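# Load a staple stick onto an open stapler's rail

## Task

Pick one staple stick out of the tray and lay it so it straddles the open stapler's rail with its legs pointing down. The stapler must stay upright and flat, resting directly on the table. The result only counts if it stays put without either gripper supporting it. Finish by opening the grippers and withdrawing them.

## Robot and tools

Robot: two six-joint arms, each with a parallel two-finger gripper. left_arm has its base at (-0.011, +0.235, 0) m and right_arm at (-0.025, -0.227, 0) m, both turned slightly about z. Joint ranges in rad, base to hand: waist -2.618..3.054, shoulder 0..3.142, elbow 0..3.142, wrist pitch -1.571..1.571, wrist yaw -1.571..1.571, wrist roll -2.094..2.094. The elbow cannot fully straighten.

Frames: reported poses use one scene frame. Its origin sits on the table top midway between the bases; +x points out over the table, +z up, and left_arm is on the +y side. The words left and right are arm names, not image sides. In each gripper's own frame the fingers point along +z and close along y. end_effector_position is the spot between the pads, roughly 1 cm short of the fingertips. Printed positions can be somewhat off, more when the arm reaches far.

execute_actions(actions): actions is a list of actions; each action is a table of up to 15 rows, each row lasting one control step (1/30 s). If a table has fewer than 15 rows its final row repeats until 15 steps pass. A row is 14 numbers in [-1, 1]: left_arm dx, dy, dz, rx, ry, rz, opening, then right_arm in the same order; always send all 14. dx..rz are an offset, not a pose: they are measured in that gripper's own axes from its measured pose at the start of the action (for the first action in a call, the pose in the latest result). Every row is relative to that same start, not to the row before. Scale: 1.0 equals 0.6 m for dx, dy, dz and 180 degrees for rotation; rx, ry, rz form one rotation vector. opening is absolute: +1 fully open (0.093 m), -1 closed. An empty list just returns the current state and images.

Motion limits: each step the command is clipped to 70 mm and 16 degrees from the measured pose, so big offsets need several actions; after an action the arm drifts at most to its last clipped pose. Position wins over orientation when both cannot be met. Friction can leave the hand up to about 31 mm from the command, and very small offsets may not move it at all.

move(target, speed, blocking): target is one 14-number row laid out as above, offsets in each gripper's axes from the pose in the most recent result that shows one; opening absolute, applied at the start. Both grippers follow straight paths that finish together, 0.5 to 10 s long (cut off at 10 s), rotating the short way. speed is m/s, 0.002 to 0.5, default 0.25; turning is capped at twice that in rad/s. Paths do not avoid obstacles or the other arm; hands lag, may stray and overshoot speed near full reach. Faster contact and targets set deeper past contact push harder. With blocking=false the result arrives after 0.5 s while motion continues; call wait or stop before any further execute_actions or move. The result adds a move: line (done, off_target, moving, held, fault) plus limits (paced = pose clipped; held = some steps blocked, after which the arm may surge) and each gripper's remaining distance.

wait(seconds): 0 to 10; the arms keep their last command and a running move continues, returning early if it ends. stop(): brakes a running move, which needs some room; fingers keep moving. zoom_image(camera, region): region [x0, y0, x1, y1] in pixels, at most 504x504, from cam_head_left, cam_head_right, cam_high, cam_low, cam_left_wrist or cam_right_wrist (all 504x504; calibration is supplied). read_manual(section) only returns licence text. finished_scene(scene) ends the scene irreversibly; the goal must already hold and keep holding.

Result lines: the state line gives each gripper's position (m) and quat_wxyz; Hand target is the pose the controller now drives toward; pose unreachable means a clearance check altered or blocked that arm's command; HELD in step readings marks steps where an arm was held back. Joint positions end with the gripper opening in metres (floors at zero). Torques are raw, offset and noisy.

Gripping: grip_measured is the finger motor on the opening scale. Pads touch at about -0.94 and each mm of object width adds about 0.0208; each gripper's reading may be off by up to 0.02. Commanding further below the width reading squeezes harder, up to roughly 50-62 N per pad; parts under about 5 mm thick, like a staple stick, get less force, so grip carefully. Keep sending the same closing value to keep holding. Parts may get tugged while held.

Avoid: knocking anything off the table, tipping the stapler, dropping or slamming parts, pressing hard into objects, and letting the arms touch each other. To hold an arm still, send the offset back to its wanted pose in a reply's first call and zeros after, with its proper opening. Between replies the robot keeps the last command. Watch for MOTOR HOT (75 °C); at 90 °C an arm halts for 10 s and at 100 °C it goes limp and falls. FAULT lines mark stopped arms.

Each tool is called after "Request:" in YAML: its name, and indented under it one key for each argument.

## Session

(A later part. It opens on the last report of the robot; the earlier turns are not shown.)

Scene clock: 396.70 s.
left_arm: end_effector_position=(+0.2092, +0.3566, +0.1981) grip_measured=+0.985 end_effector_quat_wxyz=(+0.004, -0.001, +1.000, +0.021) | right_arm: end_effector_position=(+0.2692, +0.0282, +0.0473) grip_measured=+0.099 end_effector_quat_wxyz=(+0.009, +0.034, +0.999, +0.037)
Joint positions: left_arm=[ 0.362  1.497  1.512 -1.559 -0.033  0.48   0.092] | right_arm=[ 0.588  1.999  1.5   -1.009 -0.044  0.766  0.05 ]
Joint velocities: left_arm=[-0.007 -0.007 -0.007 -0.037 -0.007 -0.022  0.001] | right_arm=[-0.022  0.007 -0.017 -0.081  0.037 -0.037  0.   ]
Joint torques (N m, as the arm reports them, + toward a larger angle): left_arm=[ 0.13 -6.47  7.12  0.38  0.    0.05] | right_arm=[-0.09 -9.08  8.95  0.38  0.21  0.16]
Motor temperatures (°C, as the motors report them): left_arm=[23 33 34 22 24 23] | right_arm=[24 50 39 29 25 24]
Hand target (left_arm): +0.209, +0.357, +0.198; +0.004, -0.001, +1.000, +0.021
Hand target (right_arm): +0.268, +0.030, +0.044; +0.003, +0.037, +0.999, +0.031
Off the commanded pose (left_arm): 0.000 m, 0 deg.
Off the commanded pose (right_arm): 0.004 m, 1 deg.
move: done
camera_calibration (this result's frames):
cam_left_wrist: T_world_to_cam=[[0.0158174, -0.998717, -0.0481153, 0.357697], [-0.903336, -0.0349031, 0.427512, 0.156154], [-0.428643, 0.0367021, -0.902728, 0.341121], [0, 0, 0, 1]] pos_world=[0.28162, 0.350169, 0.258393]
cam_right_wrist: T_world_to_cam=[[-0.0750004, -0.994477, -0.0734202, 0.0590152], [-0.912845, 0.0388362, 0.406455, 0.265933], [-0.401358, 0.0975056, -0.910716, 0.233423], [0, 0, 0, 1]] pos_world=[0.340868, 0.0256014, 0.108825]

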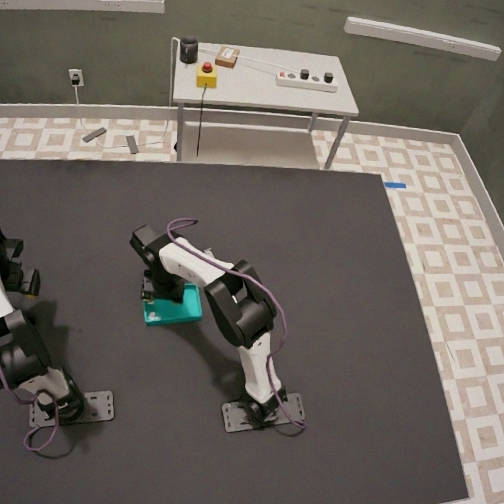

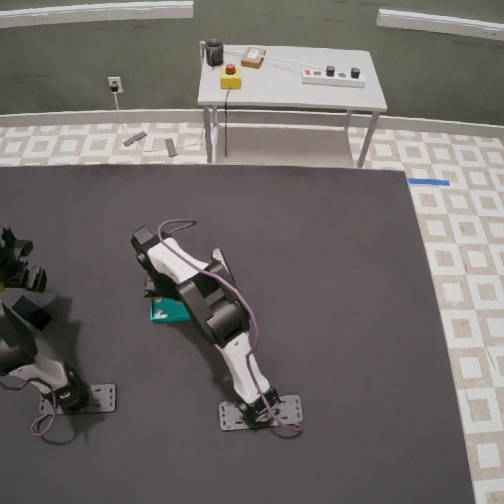

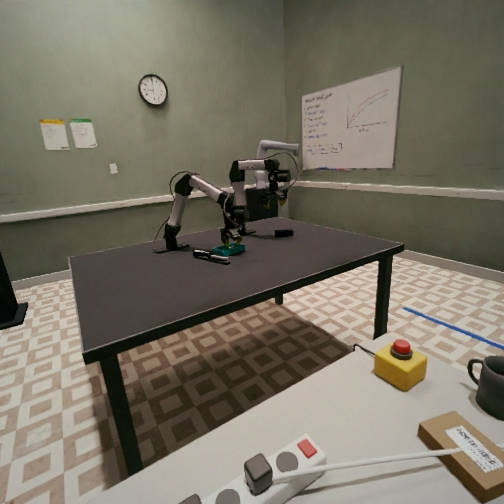

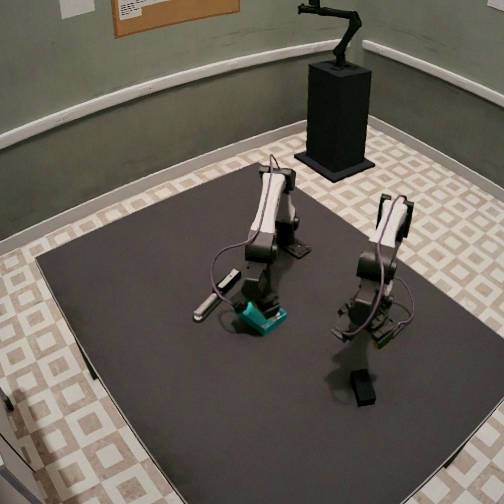

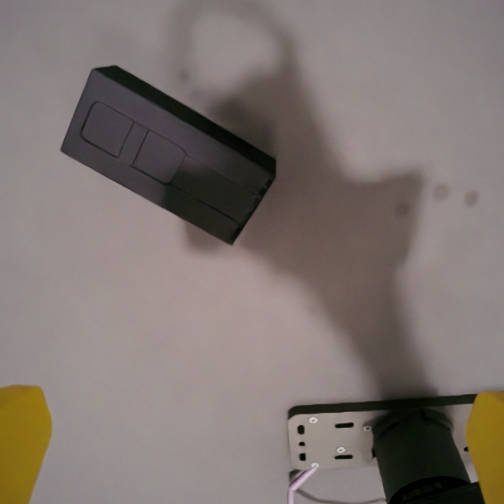

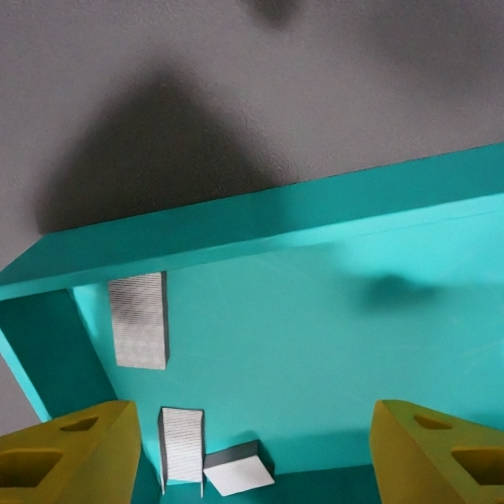

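Request:
move:
  target: [0,0,0,0,0,0,1,0,0,-0.04,0,0,0,1]
  speed: 0.05

Request:
move:
  target: [0,0,0,0,0,0,1,-0.012,0.14,0,0,0,0,1]
  speed: 0.06

Request:
move:
  target: [0,0,0,0,0,0,1,0.006,0,0.05,0,0,0,1]
  speed: 0.03

Request:
zoom_image:
  camera: "cam_head_left"
  region: [100,260,220,340]

Scene clock: 413.10 s.
left_arm: end_effector_position=(+0.2092, +0.3566, +0.1981) grip_measured=+0.985 end_effector_quat_wxyz=(+0.004, -0.001, +1.000, +0.021) | right_arm: end_effector_position=(+0.2662, +0.0257, +0.0638) grip_measured=+0.987 end_effector_quat_wxyz=(+0.004, +0.036, +0.999, +0.033)
Joint positions: left_arm=[ 0.362  1.497  1.512 -1.559 -0.033  0.48   0.092] | right_arm=[ 0.588  1.982  1.543 -1.082 -0.044  0.768  0.093]
Joint velocities: left_arm=[-0.007 -0.007  0.002 -0.007 -0.081 -0.007  0.   ] | right_arm=[ 0.012  0.002 -0.007 -0.007 -0.051 -0.022  0.001]
Joint torques (N m, as the arm reports them, + toward a larger angle): left_arm=[ 0.1  -6.5   7.1   0.37 -0.01  0.06] | right_arm=[ -0.75 -11.52   9.     0.35   0.13  -0.01]
Motor temperatures (°C, as the motors report them): left_arm=[23 33 35 22 24 23] | right_arm=[24 50 42 28 25 24]
Hand target (left_arm): +0.209, +0.357, +0.198; +0.004, -0.001, +1.000, +0.021
Hand target (right_arm): +0.269, +0.026, +0.071; +0.009, +0.034, +0.999, +0.037
Off the commanded pose (left_arm): 0.000 m, 0 deg.
Off the commanded pose (right_arm): 0.008 m, 1 deg.
move: done
camera_calibration (this result's frames):
cam_left_wrist: T_world_to_cam=[[0.0158174, -0.998717, -0.0481153, 0.357697], [-0.903336, -0.0349031, 0.427512, 0.156154], [-0.428643, 0.0367021, -0.902728, 0.341121], [0, 0, 0, 1]] pos_world=[0.28162, 0.350169, 0.258393]
cam_right_wrist: T_world_to_cam=[[-0.0779496, -0.994857, -0.0646802, 0.0578054], [-0.908715, 0.0442146, 0.415069, 0.254843], [-0.410074, 0.0911303, -0.907488, 0.249807], [0, 0, 0, 1]] pos_world=[0.338525, 0.0234754, 0.124658]

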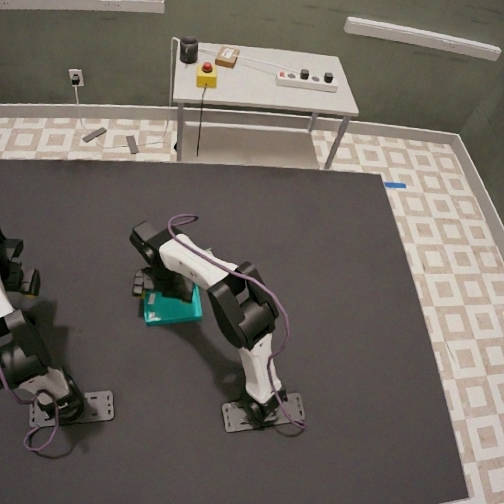

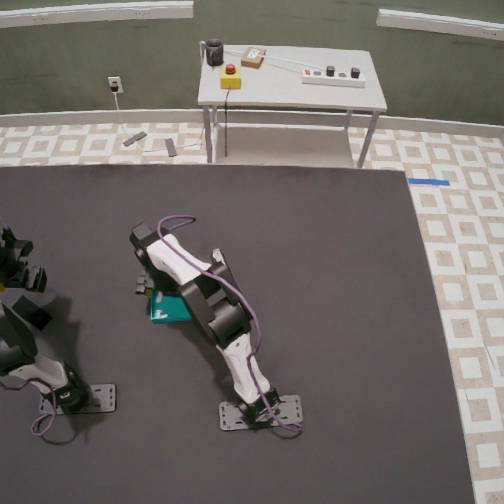

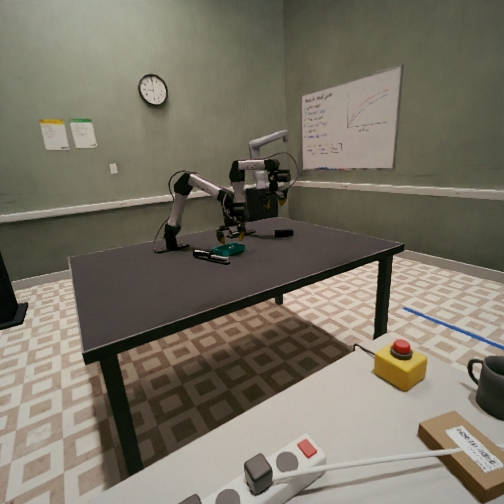

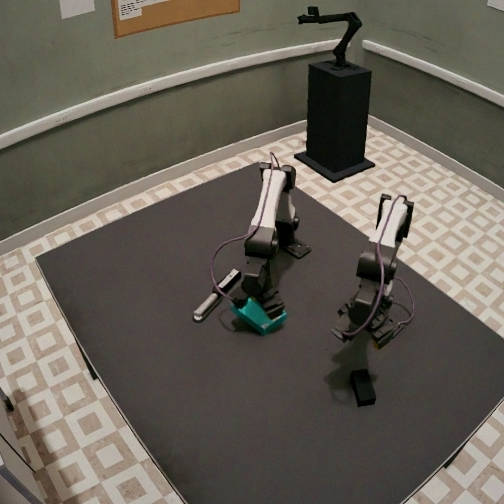

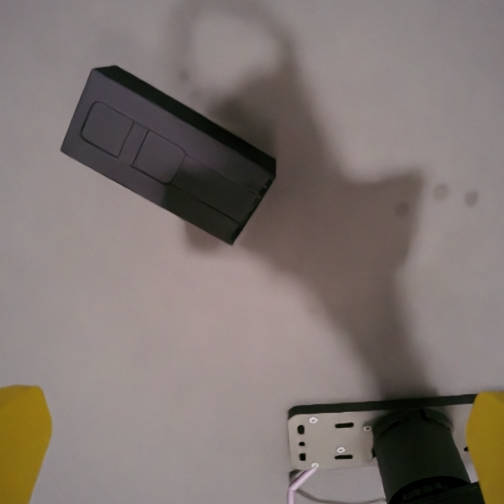

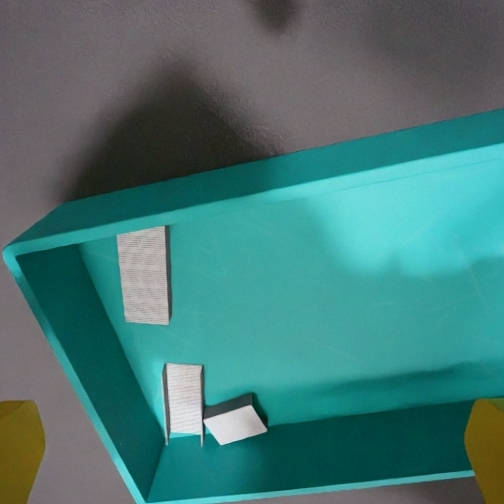

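Scene clock: 414.97 s.
left_arm: end_effector_position=(+0.2092, +0.3566, +0.1981) grip_measured=+0.985 end_effector_quat_wxyz=(+0.004, -0.001, +1.000, +0.021) | right_arm: end_effector_position=(+0.2807, +0.1072, +0.0739) grip_measured=+0.987 end_effector_quat_wxyz=(+0.008, +0.033, +0.999, +0.042)
Joint positions: left_arm=[ 0.362  1.497  1.512 -1.559 -0.033  0.48   0.092] | right_arm=[ 0.706  2.234  1.969 -1.234 -0.044  0.882  0.093]
Joint velocities: left_arm=[-0.012 -0.002 -0.017  0.037 -0.007 -0.007  0.   ] | right_arm=[ 0.017 -0.012  0.007 -0.051 -0.007  0.022  0.   ]
Joint torques (N m, as the arm reports them, + toward a larger angle): left_arm=[ 0.15 -6.42  7.18  0.37  0.02  0.06] | right_arm=[ -0.04 -11.45   9.35   0.36   0.17   0.11]
Motor temperatures (°C, as the motors report them): left_arm=[23 33 35 22 24 23] | right_arm=[24 50 42 28 25 24]
Hand target (left_arm): +0.209, +0.357, +0.198; +0.004, -0.001, +1.000, +0.021
Hand target (right_arm): +0.280, +0.109, +0.070; +0.004, +0.035, +0.999, +0.034
Off the commanded pose (left_arm): 0.000 m, 0 deg.
Off the commanded pose (right_arm): 0.005 m, 1 deg.
move: done
camera_calibration (this result's frames):
cam_left_wrist: T_world_to_cam=[[0.0158174, -0.998717, -0.0481153, 0.357697], [-0.903336, -0.0349031, 0.427512, 0.156154], [-0.428643, 0.0367021, -0.902728, 0.341121], [0, 0, 0, 1]] pos_world=[0.28162, 0.350169, 0.258393]
cam_right_wrist: T_world_to_cam=[[-0.072875, -0.993942, -0.082276, 0.140401], [-0.912162, 0.0330648, 0.408494, 0.262805], [-0.403299, 0.104818, -0.909045, 0.254181], [0, 0, 0, 1]] pos_world=[0.352463, 0.104218, 0.13526]

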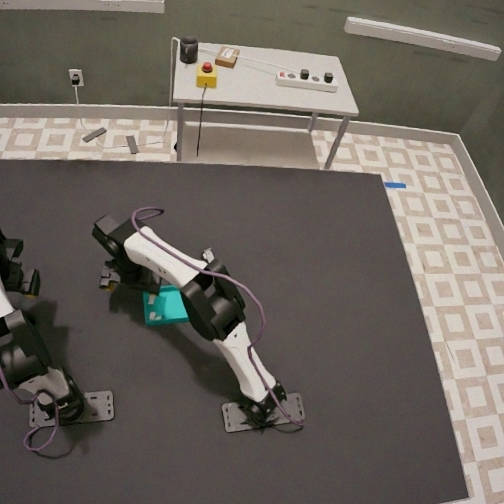

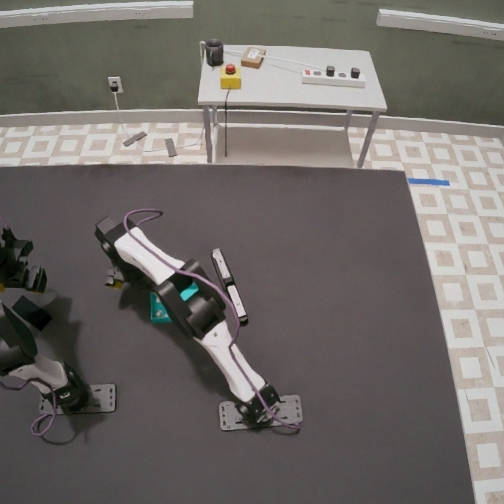

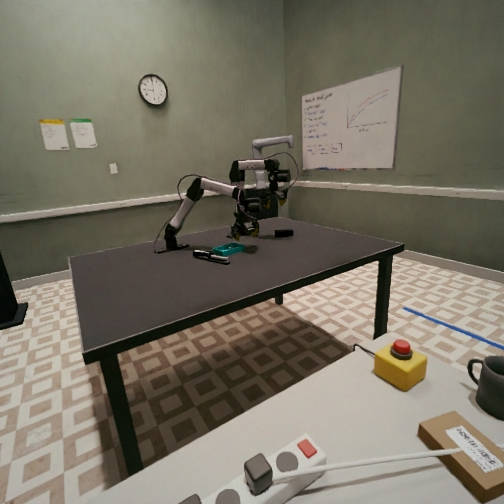

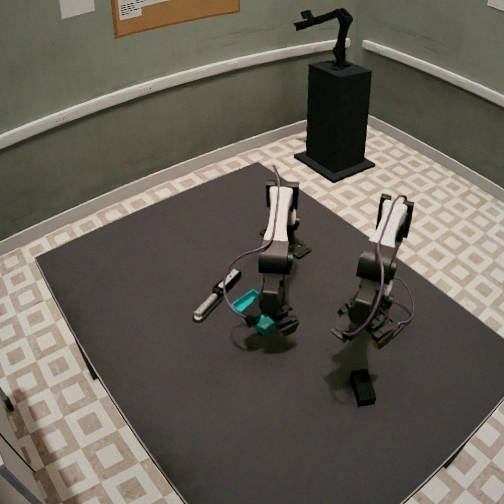

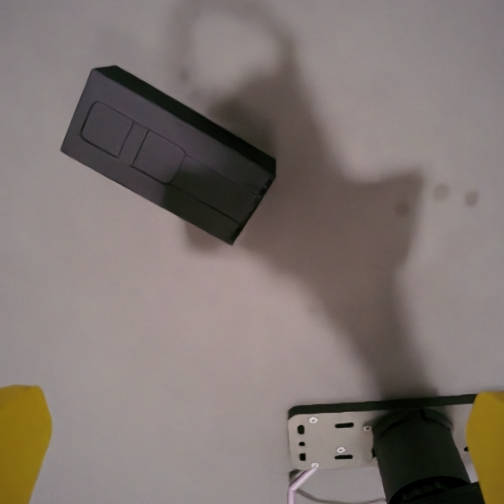

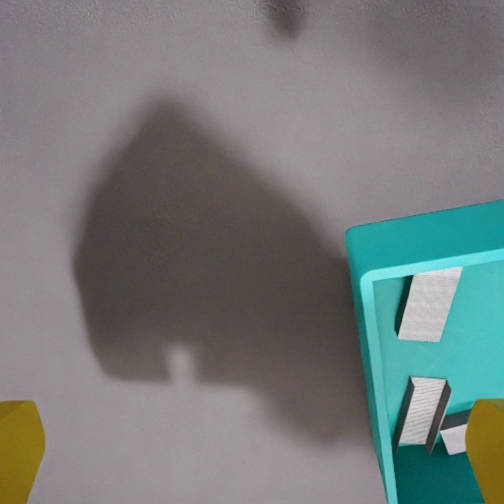

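Scene clock: 416.23 s.
left_arm: end_effector_position=(+0.2092, +0.3566, +0.1981) grip_measured=+0.985 end_effector_quat_wxyz=(+0.004, -0.001, +1.000, +0.021) | right_arm: end_effector_position=(+0.2827, +0.1094, +0.0543) grip_measured=+0.987 end_effector_quat_wxyz=(+0.014, +0.033, +0.998, +0.048)
Joint positions: left_arm=[ 0.362  1.497  1.512 -1.559 -0.033  0.48   0.092] | right_arm=[ 0.706  2.234  1.89  -1.137 -0.044  0.883  0.093]
Joint velocities: left_arm=[-0.007  0.002  0.002  0.037  0.022 -0.081 -0.   ] | right_arm=[-0.002  0.002  0.007  0.037 -0.037  0.051 -0.001]
Joint torques (N m, as the arm reports them, + toward a larger angle): left_arm=[ 0.17 -6.42  7.06  0.37  0.03  0.05] | right_arm=[  0.44 -12.28   5.71   0.63   0.13   0.14]
Motor temperatures (°C, as the motors report them): left_arm=[23 33 35 22 24 23] | right_arm=[24 50 42 28 25 24]
Hand target (left_arm): +0.209, +0.357, +0.198; +0.004, -0.001, +1.000, +0.021
Hand target (right_arm): +0.277, +0.110, +0.044; +0.007, +0.033, +0.999, +0.041
Off the commanded pose (left_arm): 0.000 m, 0 deg.
Off the commanded pose (right_arm): 0.012 m, 1 deg.
move: off_target (right_arm)
camera_calibration (this result's frames):
cam_left_wrist: T_world_to_cam=[[0.0158174, -0.998717, -0.0481153, 0.357697], [-0.903336, -0.0349031, 0.427512, 0.156154], [-0.428643, 0.0367021, -0.902728, 0.341121], [0, 0, 0, 1]] pos_world=[0.28162, 0.350169, 0.258393]
cam_right_wrist: T_world_to_cam=[[-0.0725624, -0.992749, -0.0958367, 0.141589], [-0.91697, 0.0286089, 0.397928, 0.275022], [-0.392301, 0.116754, -0.912397, 0.232705], [0, 0, 0, 1]] pos_world=[0.353752, 0.105525, 0.11645]

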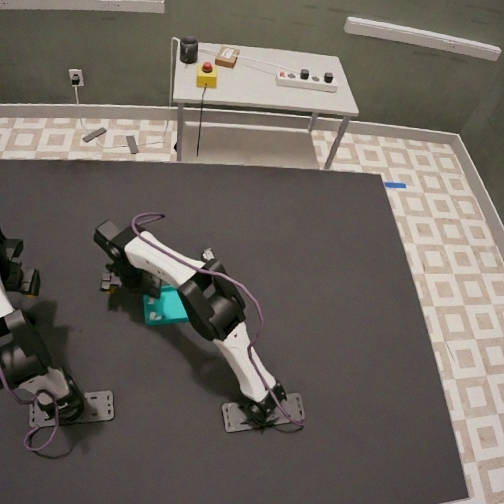

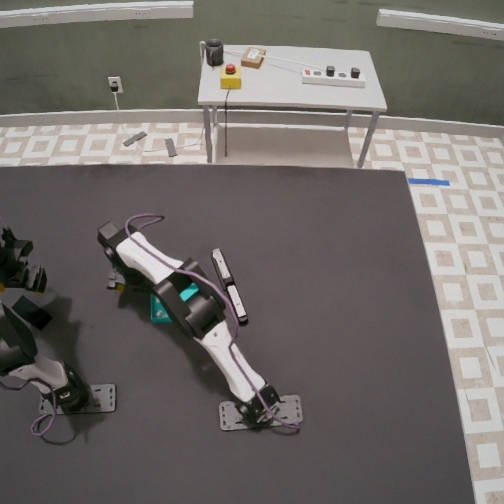

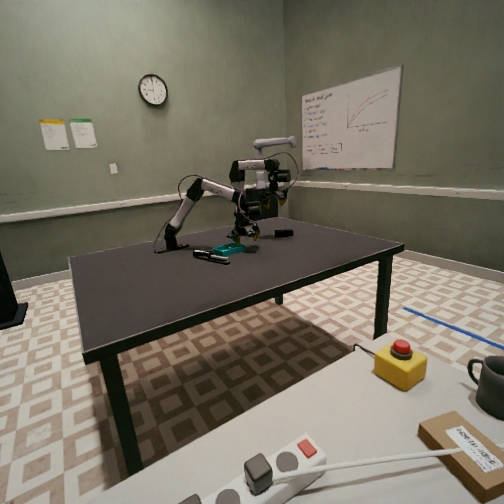

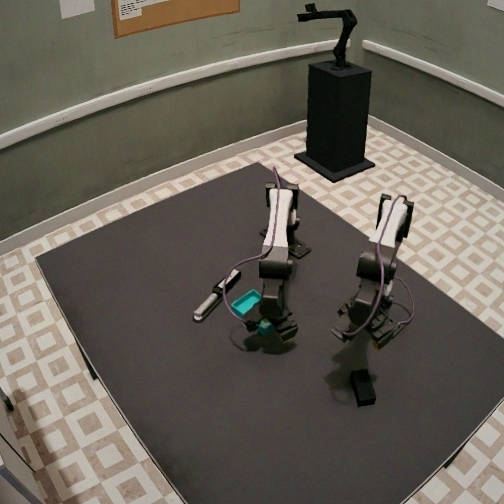

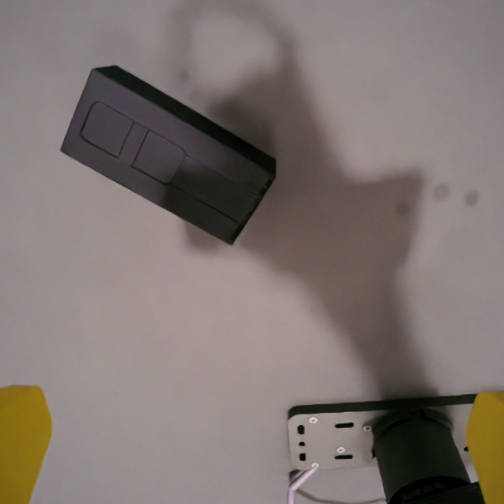

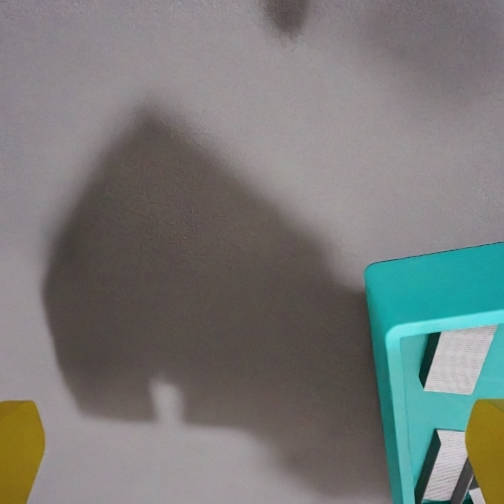

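Region (100, 260, 220, 340) of cam_head_left's 504x504 image, scaled by 4.200, with more detail than that image has.

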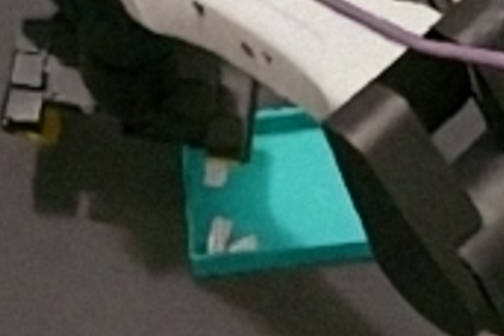

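Request:
move:
  target: [0,0,0,0,0,0,1,0,0,0.045,0,0,0,1]
  speed: 0.02

Request:
zoom_image:
  camera: "cam_head_left"
  region: [100,260,220,340]

Scene clock: 426.67 s.
left_arm: end_effector_position=(+0.2092, +0.3566, +0.1981) grip_measured=+0.985 end_effector_quat_wxyz=(+0.004, -0.001, +1.000, +0.021) | right_arm: end_effector_position=(+0.2877, +0.1147, +0.0452) grip_measured=+0.987 end_effector_quat_wxyz=(+0.025, +0.033, +0.997, +0.062)
Joint positions: left_arm=[ 0.362  1.497  1.512 -1.559 -0.033  0.48   0.092] | right_arm=[ 0.706  2.234  1.85  -1.061 -0.044  0.883  0.093]
Joint velocities: left_arm=[ 0.007 -0.002  0.002 -0.037  0.037 -0.037  0.001] | right_arm=[ 0.002 -0.007 -0.007  0.066 -0.037  0.022 -0.   ]
Joint torques (N m, as the arm reports them, + toward a larger angle): left_arm=[ 0.13 -6.47  7.12  0.38  0.01  0.06] | right_arm=[ -0.04 -10.93   5.66   0.7    0.14   0.09]
Motor temperatures (°C, as the motors report them): left_arm=[23 33 35 22 24 23] | right_arm=[24 52 41 28 25 24]
Hand target (left_arm): +0.209, +0.357, +0.198; +0.004, -0.001, +1.000, +0.021
Hand target (right_arm): +0.283, +0.112, +0.028; +0.014, +0.034, +0.998, +0.048
Off the commanded pose (left_arm): 0.000 m, 0 deg.
Off the commanded pose (right_arm): 0.018 m, 2 deg.
move: off_target (right_arm)
camera_calibration (this result's frames):
cam_left_wrist: T_world_to_cam=[[0.0158174, -0.998717, -0.0481153, 0.357697], [-0.903336, -0.0349031, 0.427512, 0.156154], [-0.428643, 0.0367021, -0.902728, 0.341121], [0, 0, 0, 1]] pos_world=[0.28162, 0.350169, 0.258393]
cam_right_wrist: T_world_to_cam=[[-0.0702746, -0.989896, -0.123157, 0.146596], [-0.926376, 0.0189702, 0.376122, 0.287882], [-0.369986, 0.140522, -0.918349, 0.216874], [0, 0, 0, 1]] pos_world=[0.357229, 0.109178, 0.108942]

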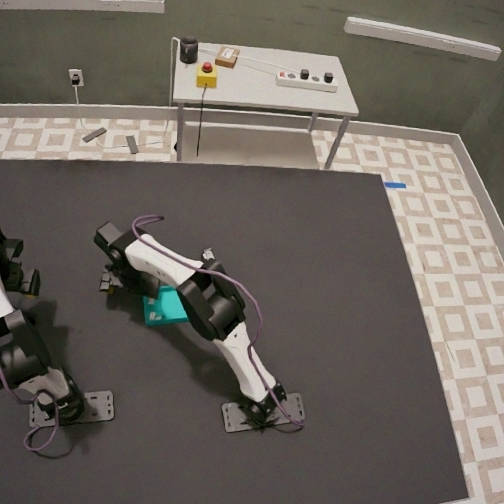

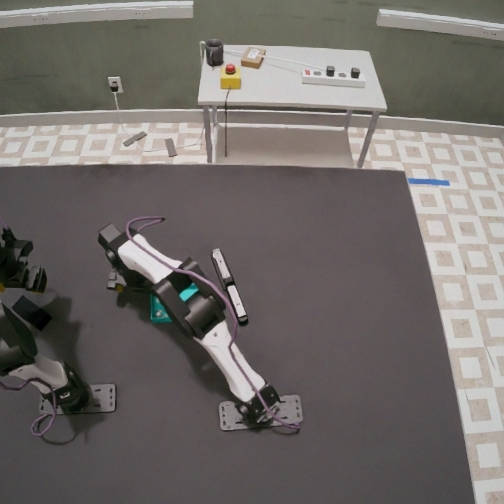

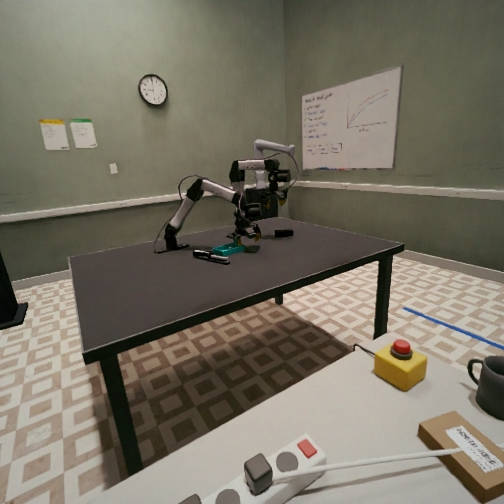

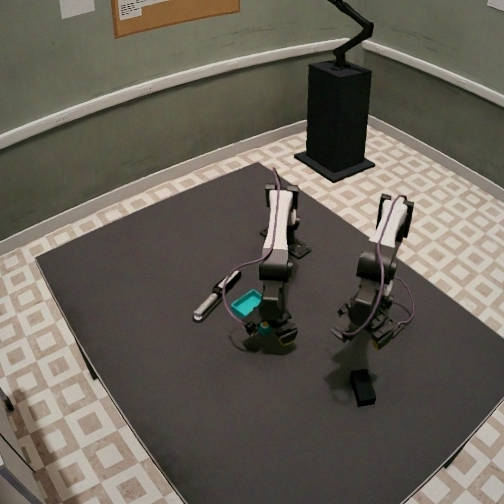

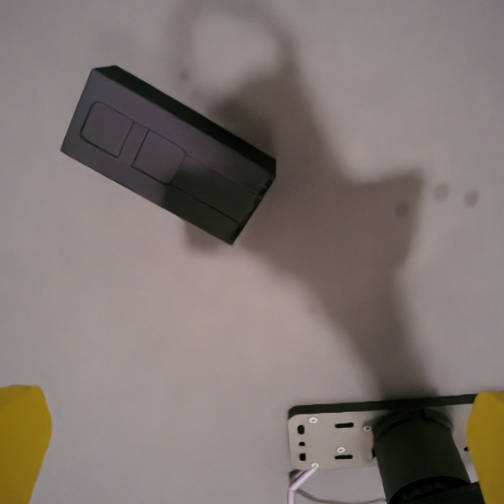

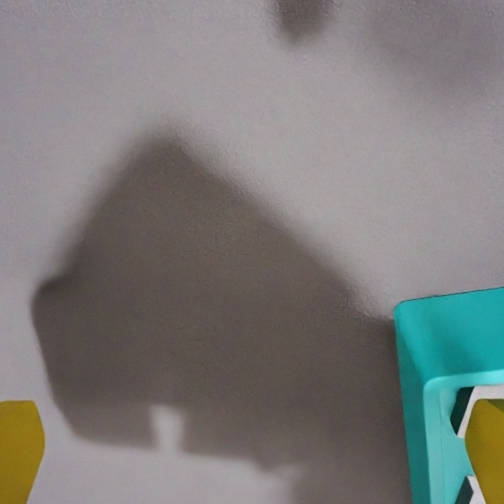

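Region (100, 260, 220, 340) of cam_head_left's 504x504 image, scaled by 4.200, with more detail than that image has.

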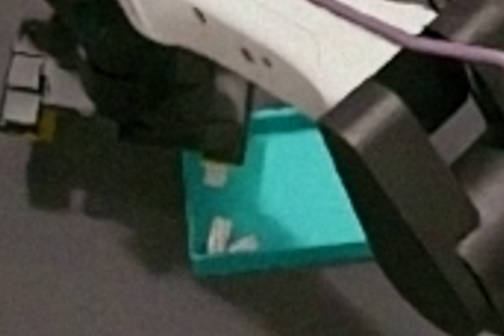

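Request:
move:
  target: [0,0,0,0,0,0,1,0.03,-0.012,-0.012,0.012,0.008,0,1]
  speed: 0.03

Request:
move:
  target: [0,0,0,0,0,0,1,0.012,0,0.04,0,0,0,1]
  speed: 0.02

Request:
zoom_image:
  camera: "cam_head_left"
  region: [100,260,220,340]

Scene clock: 434.00 s.
left_arm: end_effector_position=(+0.2092, +0.3566, +0.1981) grip_measured=+0.985 end_effector_quat_wxyz=(+0.004, -0.001, +1.000, +0.021) | right_arm: end_effector_position=(+0.2775, +0.1137, +0.0535) grip_measured=+0.987 end_effector_quat_wxyz=(+0.019, +0.031, +0.998, +0.056)
Joint positions: left_arm=[ 0.362  1.497  1.512 -1.559 -0.033  0.48   0.092] | right_arm=[ 0.721  2.212  1.85  -1.098 -0.044  0.894  0.093]
Joint velocities: left_arm=[ 0.012  0.002 -0.002 -0.007  0.007  0.066 -0.001] | right_arm=[-0.002  0.002  0.002 -0.007 -0.051 -0.007 -0.   ]
Joint torques (N m, as the arm reports them, + toward a larger angle): left_arm=[ 0.2  -6.46  7.08  0.36  0.    0.06] | right_arm=[  0.21 -13.59   5.25   0.46   0.17   0.16]
Motor temperatures (°C, as the motors report them): left_arm=[23 33 35 22 24 23] | right_arm=[24 53 41 28 25 24]
Hand target (left_arm): +0.209, +0.357, +0.198; +0.004, -0.001, +1.000, +0.021
Hand target (right_arm): +0.269, +0.108, +0.051; +0.012, +0.033, +0.998, +0.043
Off the commanded pose (left_arm): 0.000 m, 0 deg.
Off the commanded pose (right_arm): 0.011 m, 2 deg.
move: off_target (right_arm)
camera_calibration (this result's frames):
cam_left_wrist: T_world_to_cam=[[0.0158174, -0.998717, -0.0481153, 0.357697], [-0.903336, -0.0349031, 0.427512, 0.156154], [-0.428643, 0.0367021, -0.902728, 0.341121], [0, 0, 0, 1]] pos_world=[0.28162, 0.350169, 0.258393]
cam_right_wrist: T_world_to_cam=[[-0.0674297, -0.991473, -0.111506, 0.144738], [-0.92192, 0.0191859, 0.386905, 0.273484], [-0.381467, 0.128889, -0.915353, 0.225219], [0, 0, 0, 1]] pos_world=[0.347804, 0.109228, 0.116482]

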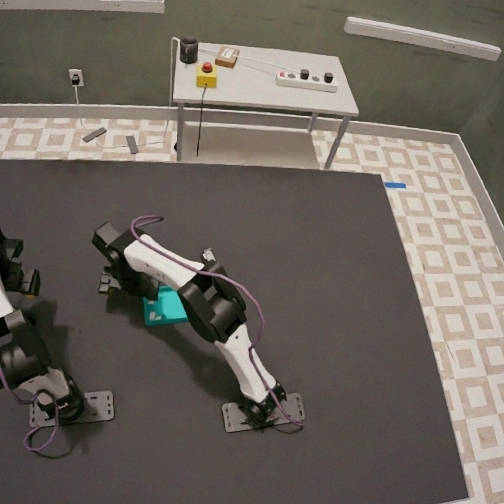

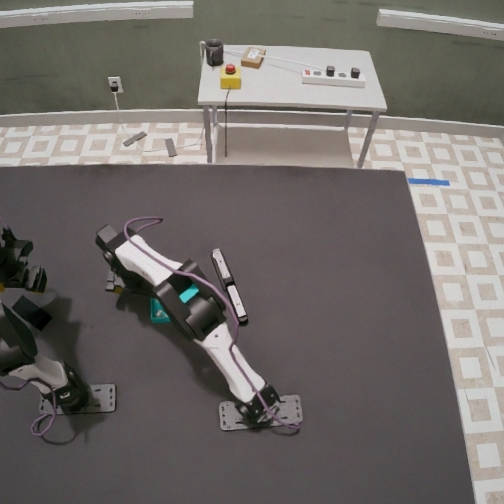

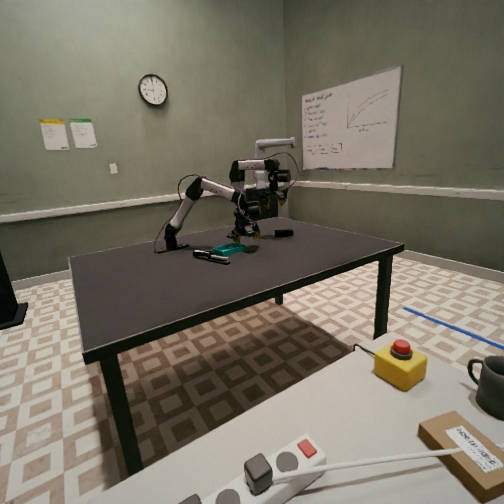

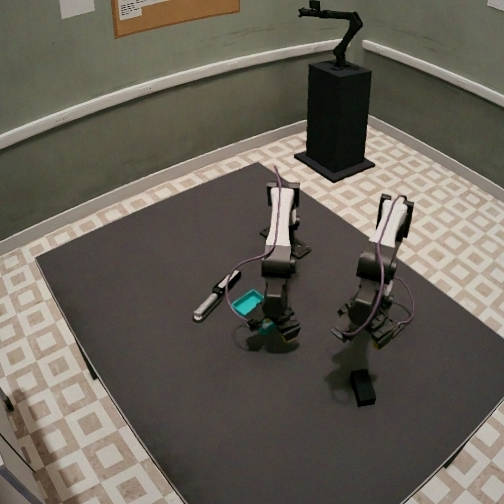

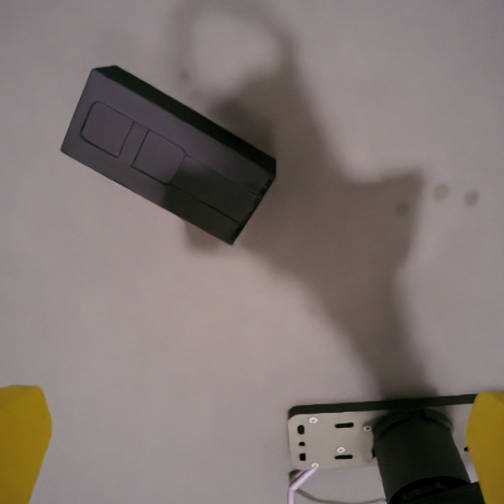

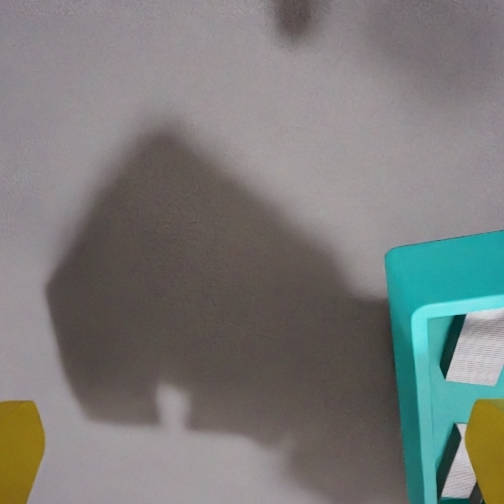

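Scene clock: 435.47 s.
left_arm: end_effector_position=(+0.2092, +0.3566, +0.1981) grip_measured=+0.985 end_effector_quat_wxyz=(+0.004, -0.001, +1.000, +0.021) | right_arm: end_effector_position=(+0.2763, +0.1176, +0.0394) grip_measured=+0.987 end_effector_quat_wxyz=(+0.025, +0.030, +0.997, +0.063)
Joint positions: left_arm=[ 0.362  1.497  1.512 -1.559 -0.033  0.48   0.092] | right_arm=[ 0.729  2.212  1.791 -1.022 -0.044  0.9    0.093]
Joint velocities: left_arm=[-0.007  0.007  0.002 -0.037  0.022 -0.081  0.001] | right_arm=[ 0.002 -0.002 -0.007  0.007 -0.051 -0.066 -0.   ]
Joint torques (N m, as the arm reports them, + toward a larger angle): left_arm=[ 0.14 -6.47  7.13  0.36 -0.01  0.04] | right_arm=[  0.37 -12.14   5.66   0.67   0.15   0.08]
Motor temperatures (°C, as the motors report them): left_arm=[23 33 35 22 24 23] | right_arm=[24 53 41 28 25 24]
Hand target (left_arm): +0.209, +0.357, +0.198; +0.004, -0.001, +1.000, +0.021
Hand target (right_arm): +0.271, +0.117, +0.030; +0.019, +0.031, +0.998, +0.056
Off the commanded pose (left_arm): 0.000 m, 0 deg.
Off the commanded pose (right_arm): 0.011 m, 1 deg.
move: off_target (right_arm)
camera_calibration (this result's frames):
cam_left_wrist: T_world_to_cam=[[0.0158174, -0.998717, -0.0481153, 0.357697], [-0.903336, -0.0349031, 0.427512, 0.156154], [-0.428643, 0.0367021, -0.902728, 0.341121], [0, 0, 0, 1]] pos_world=[0.28162, 0.350169, 0.258393]
cam_right_wrist: T_world_to_cam=[[-0.0649034, -0.989943, -0.125699, 0.146587], [-0.926256, 0.0128994, 0.376674, 0.280072], [-0.371264, 0.140877, -0.917778, 0.207285], [0, 0, 0, 1]] pos_world=[0.34589, 0.112299, 0.103171]

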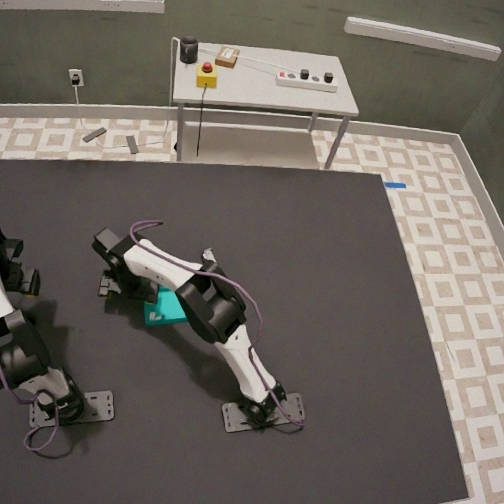

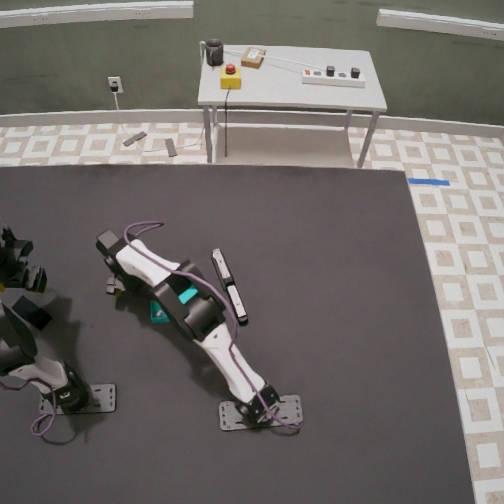

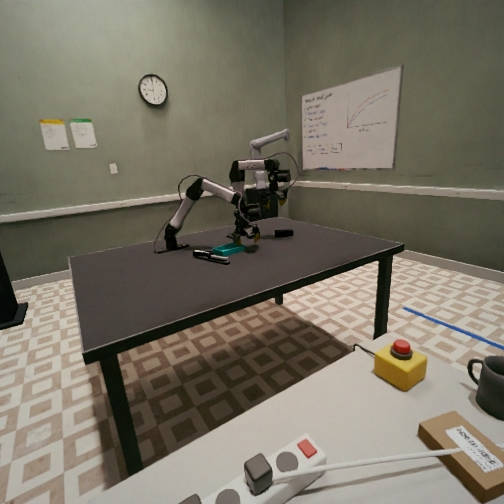

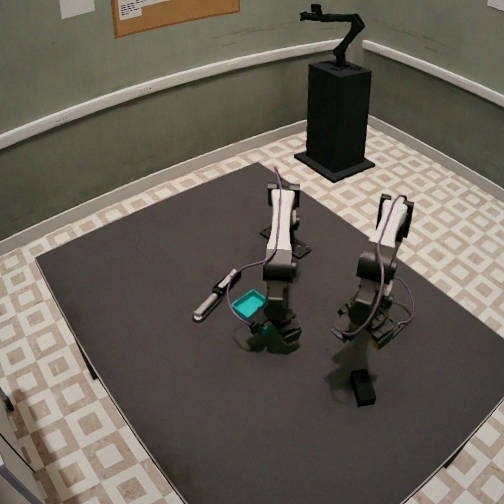

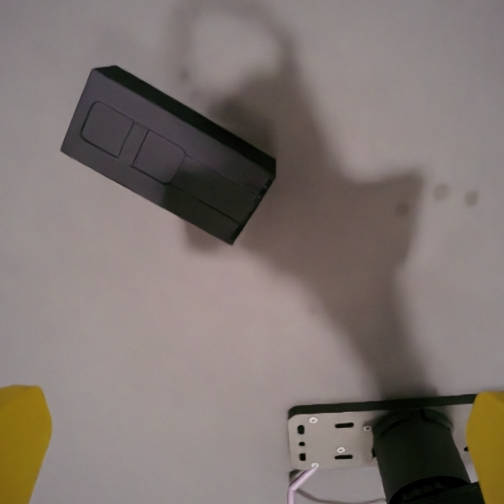

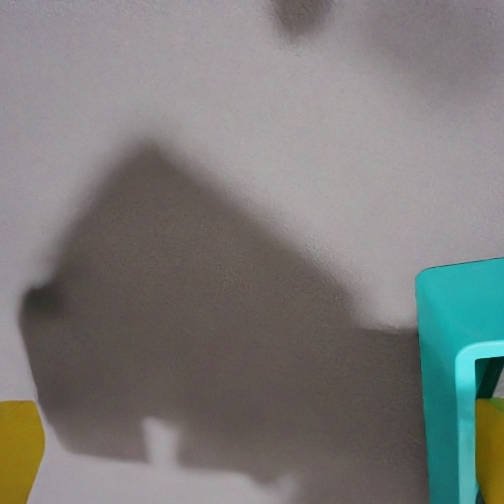

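Region (100, 260, 220, 340) of cam_head_left's 504x504 image, scaled by 4.200, with more detail than that image has.

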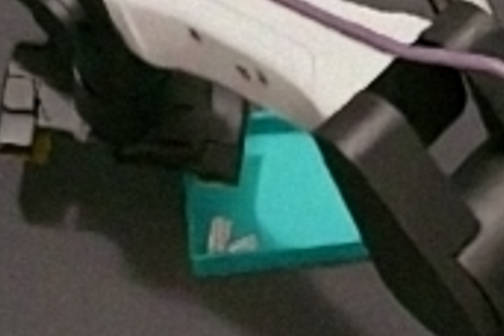

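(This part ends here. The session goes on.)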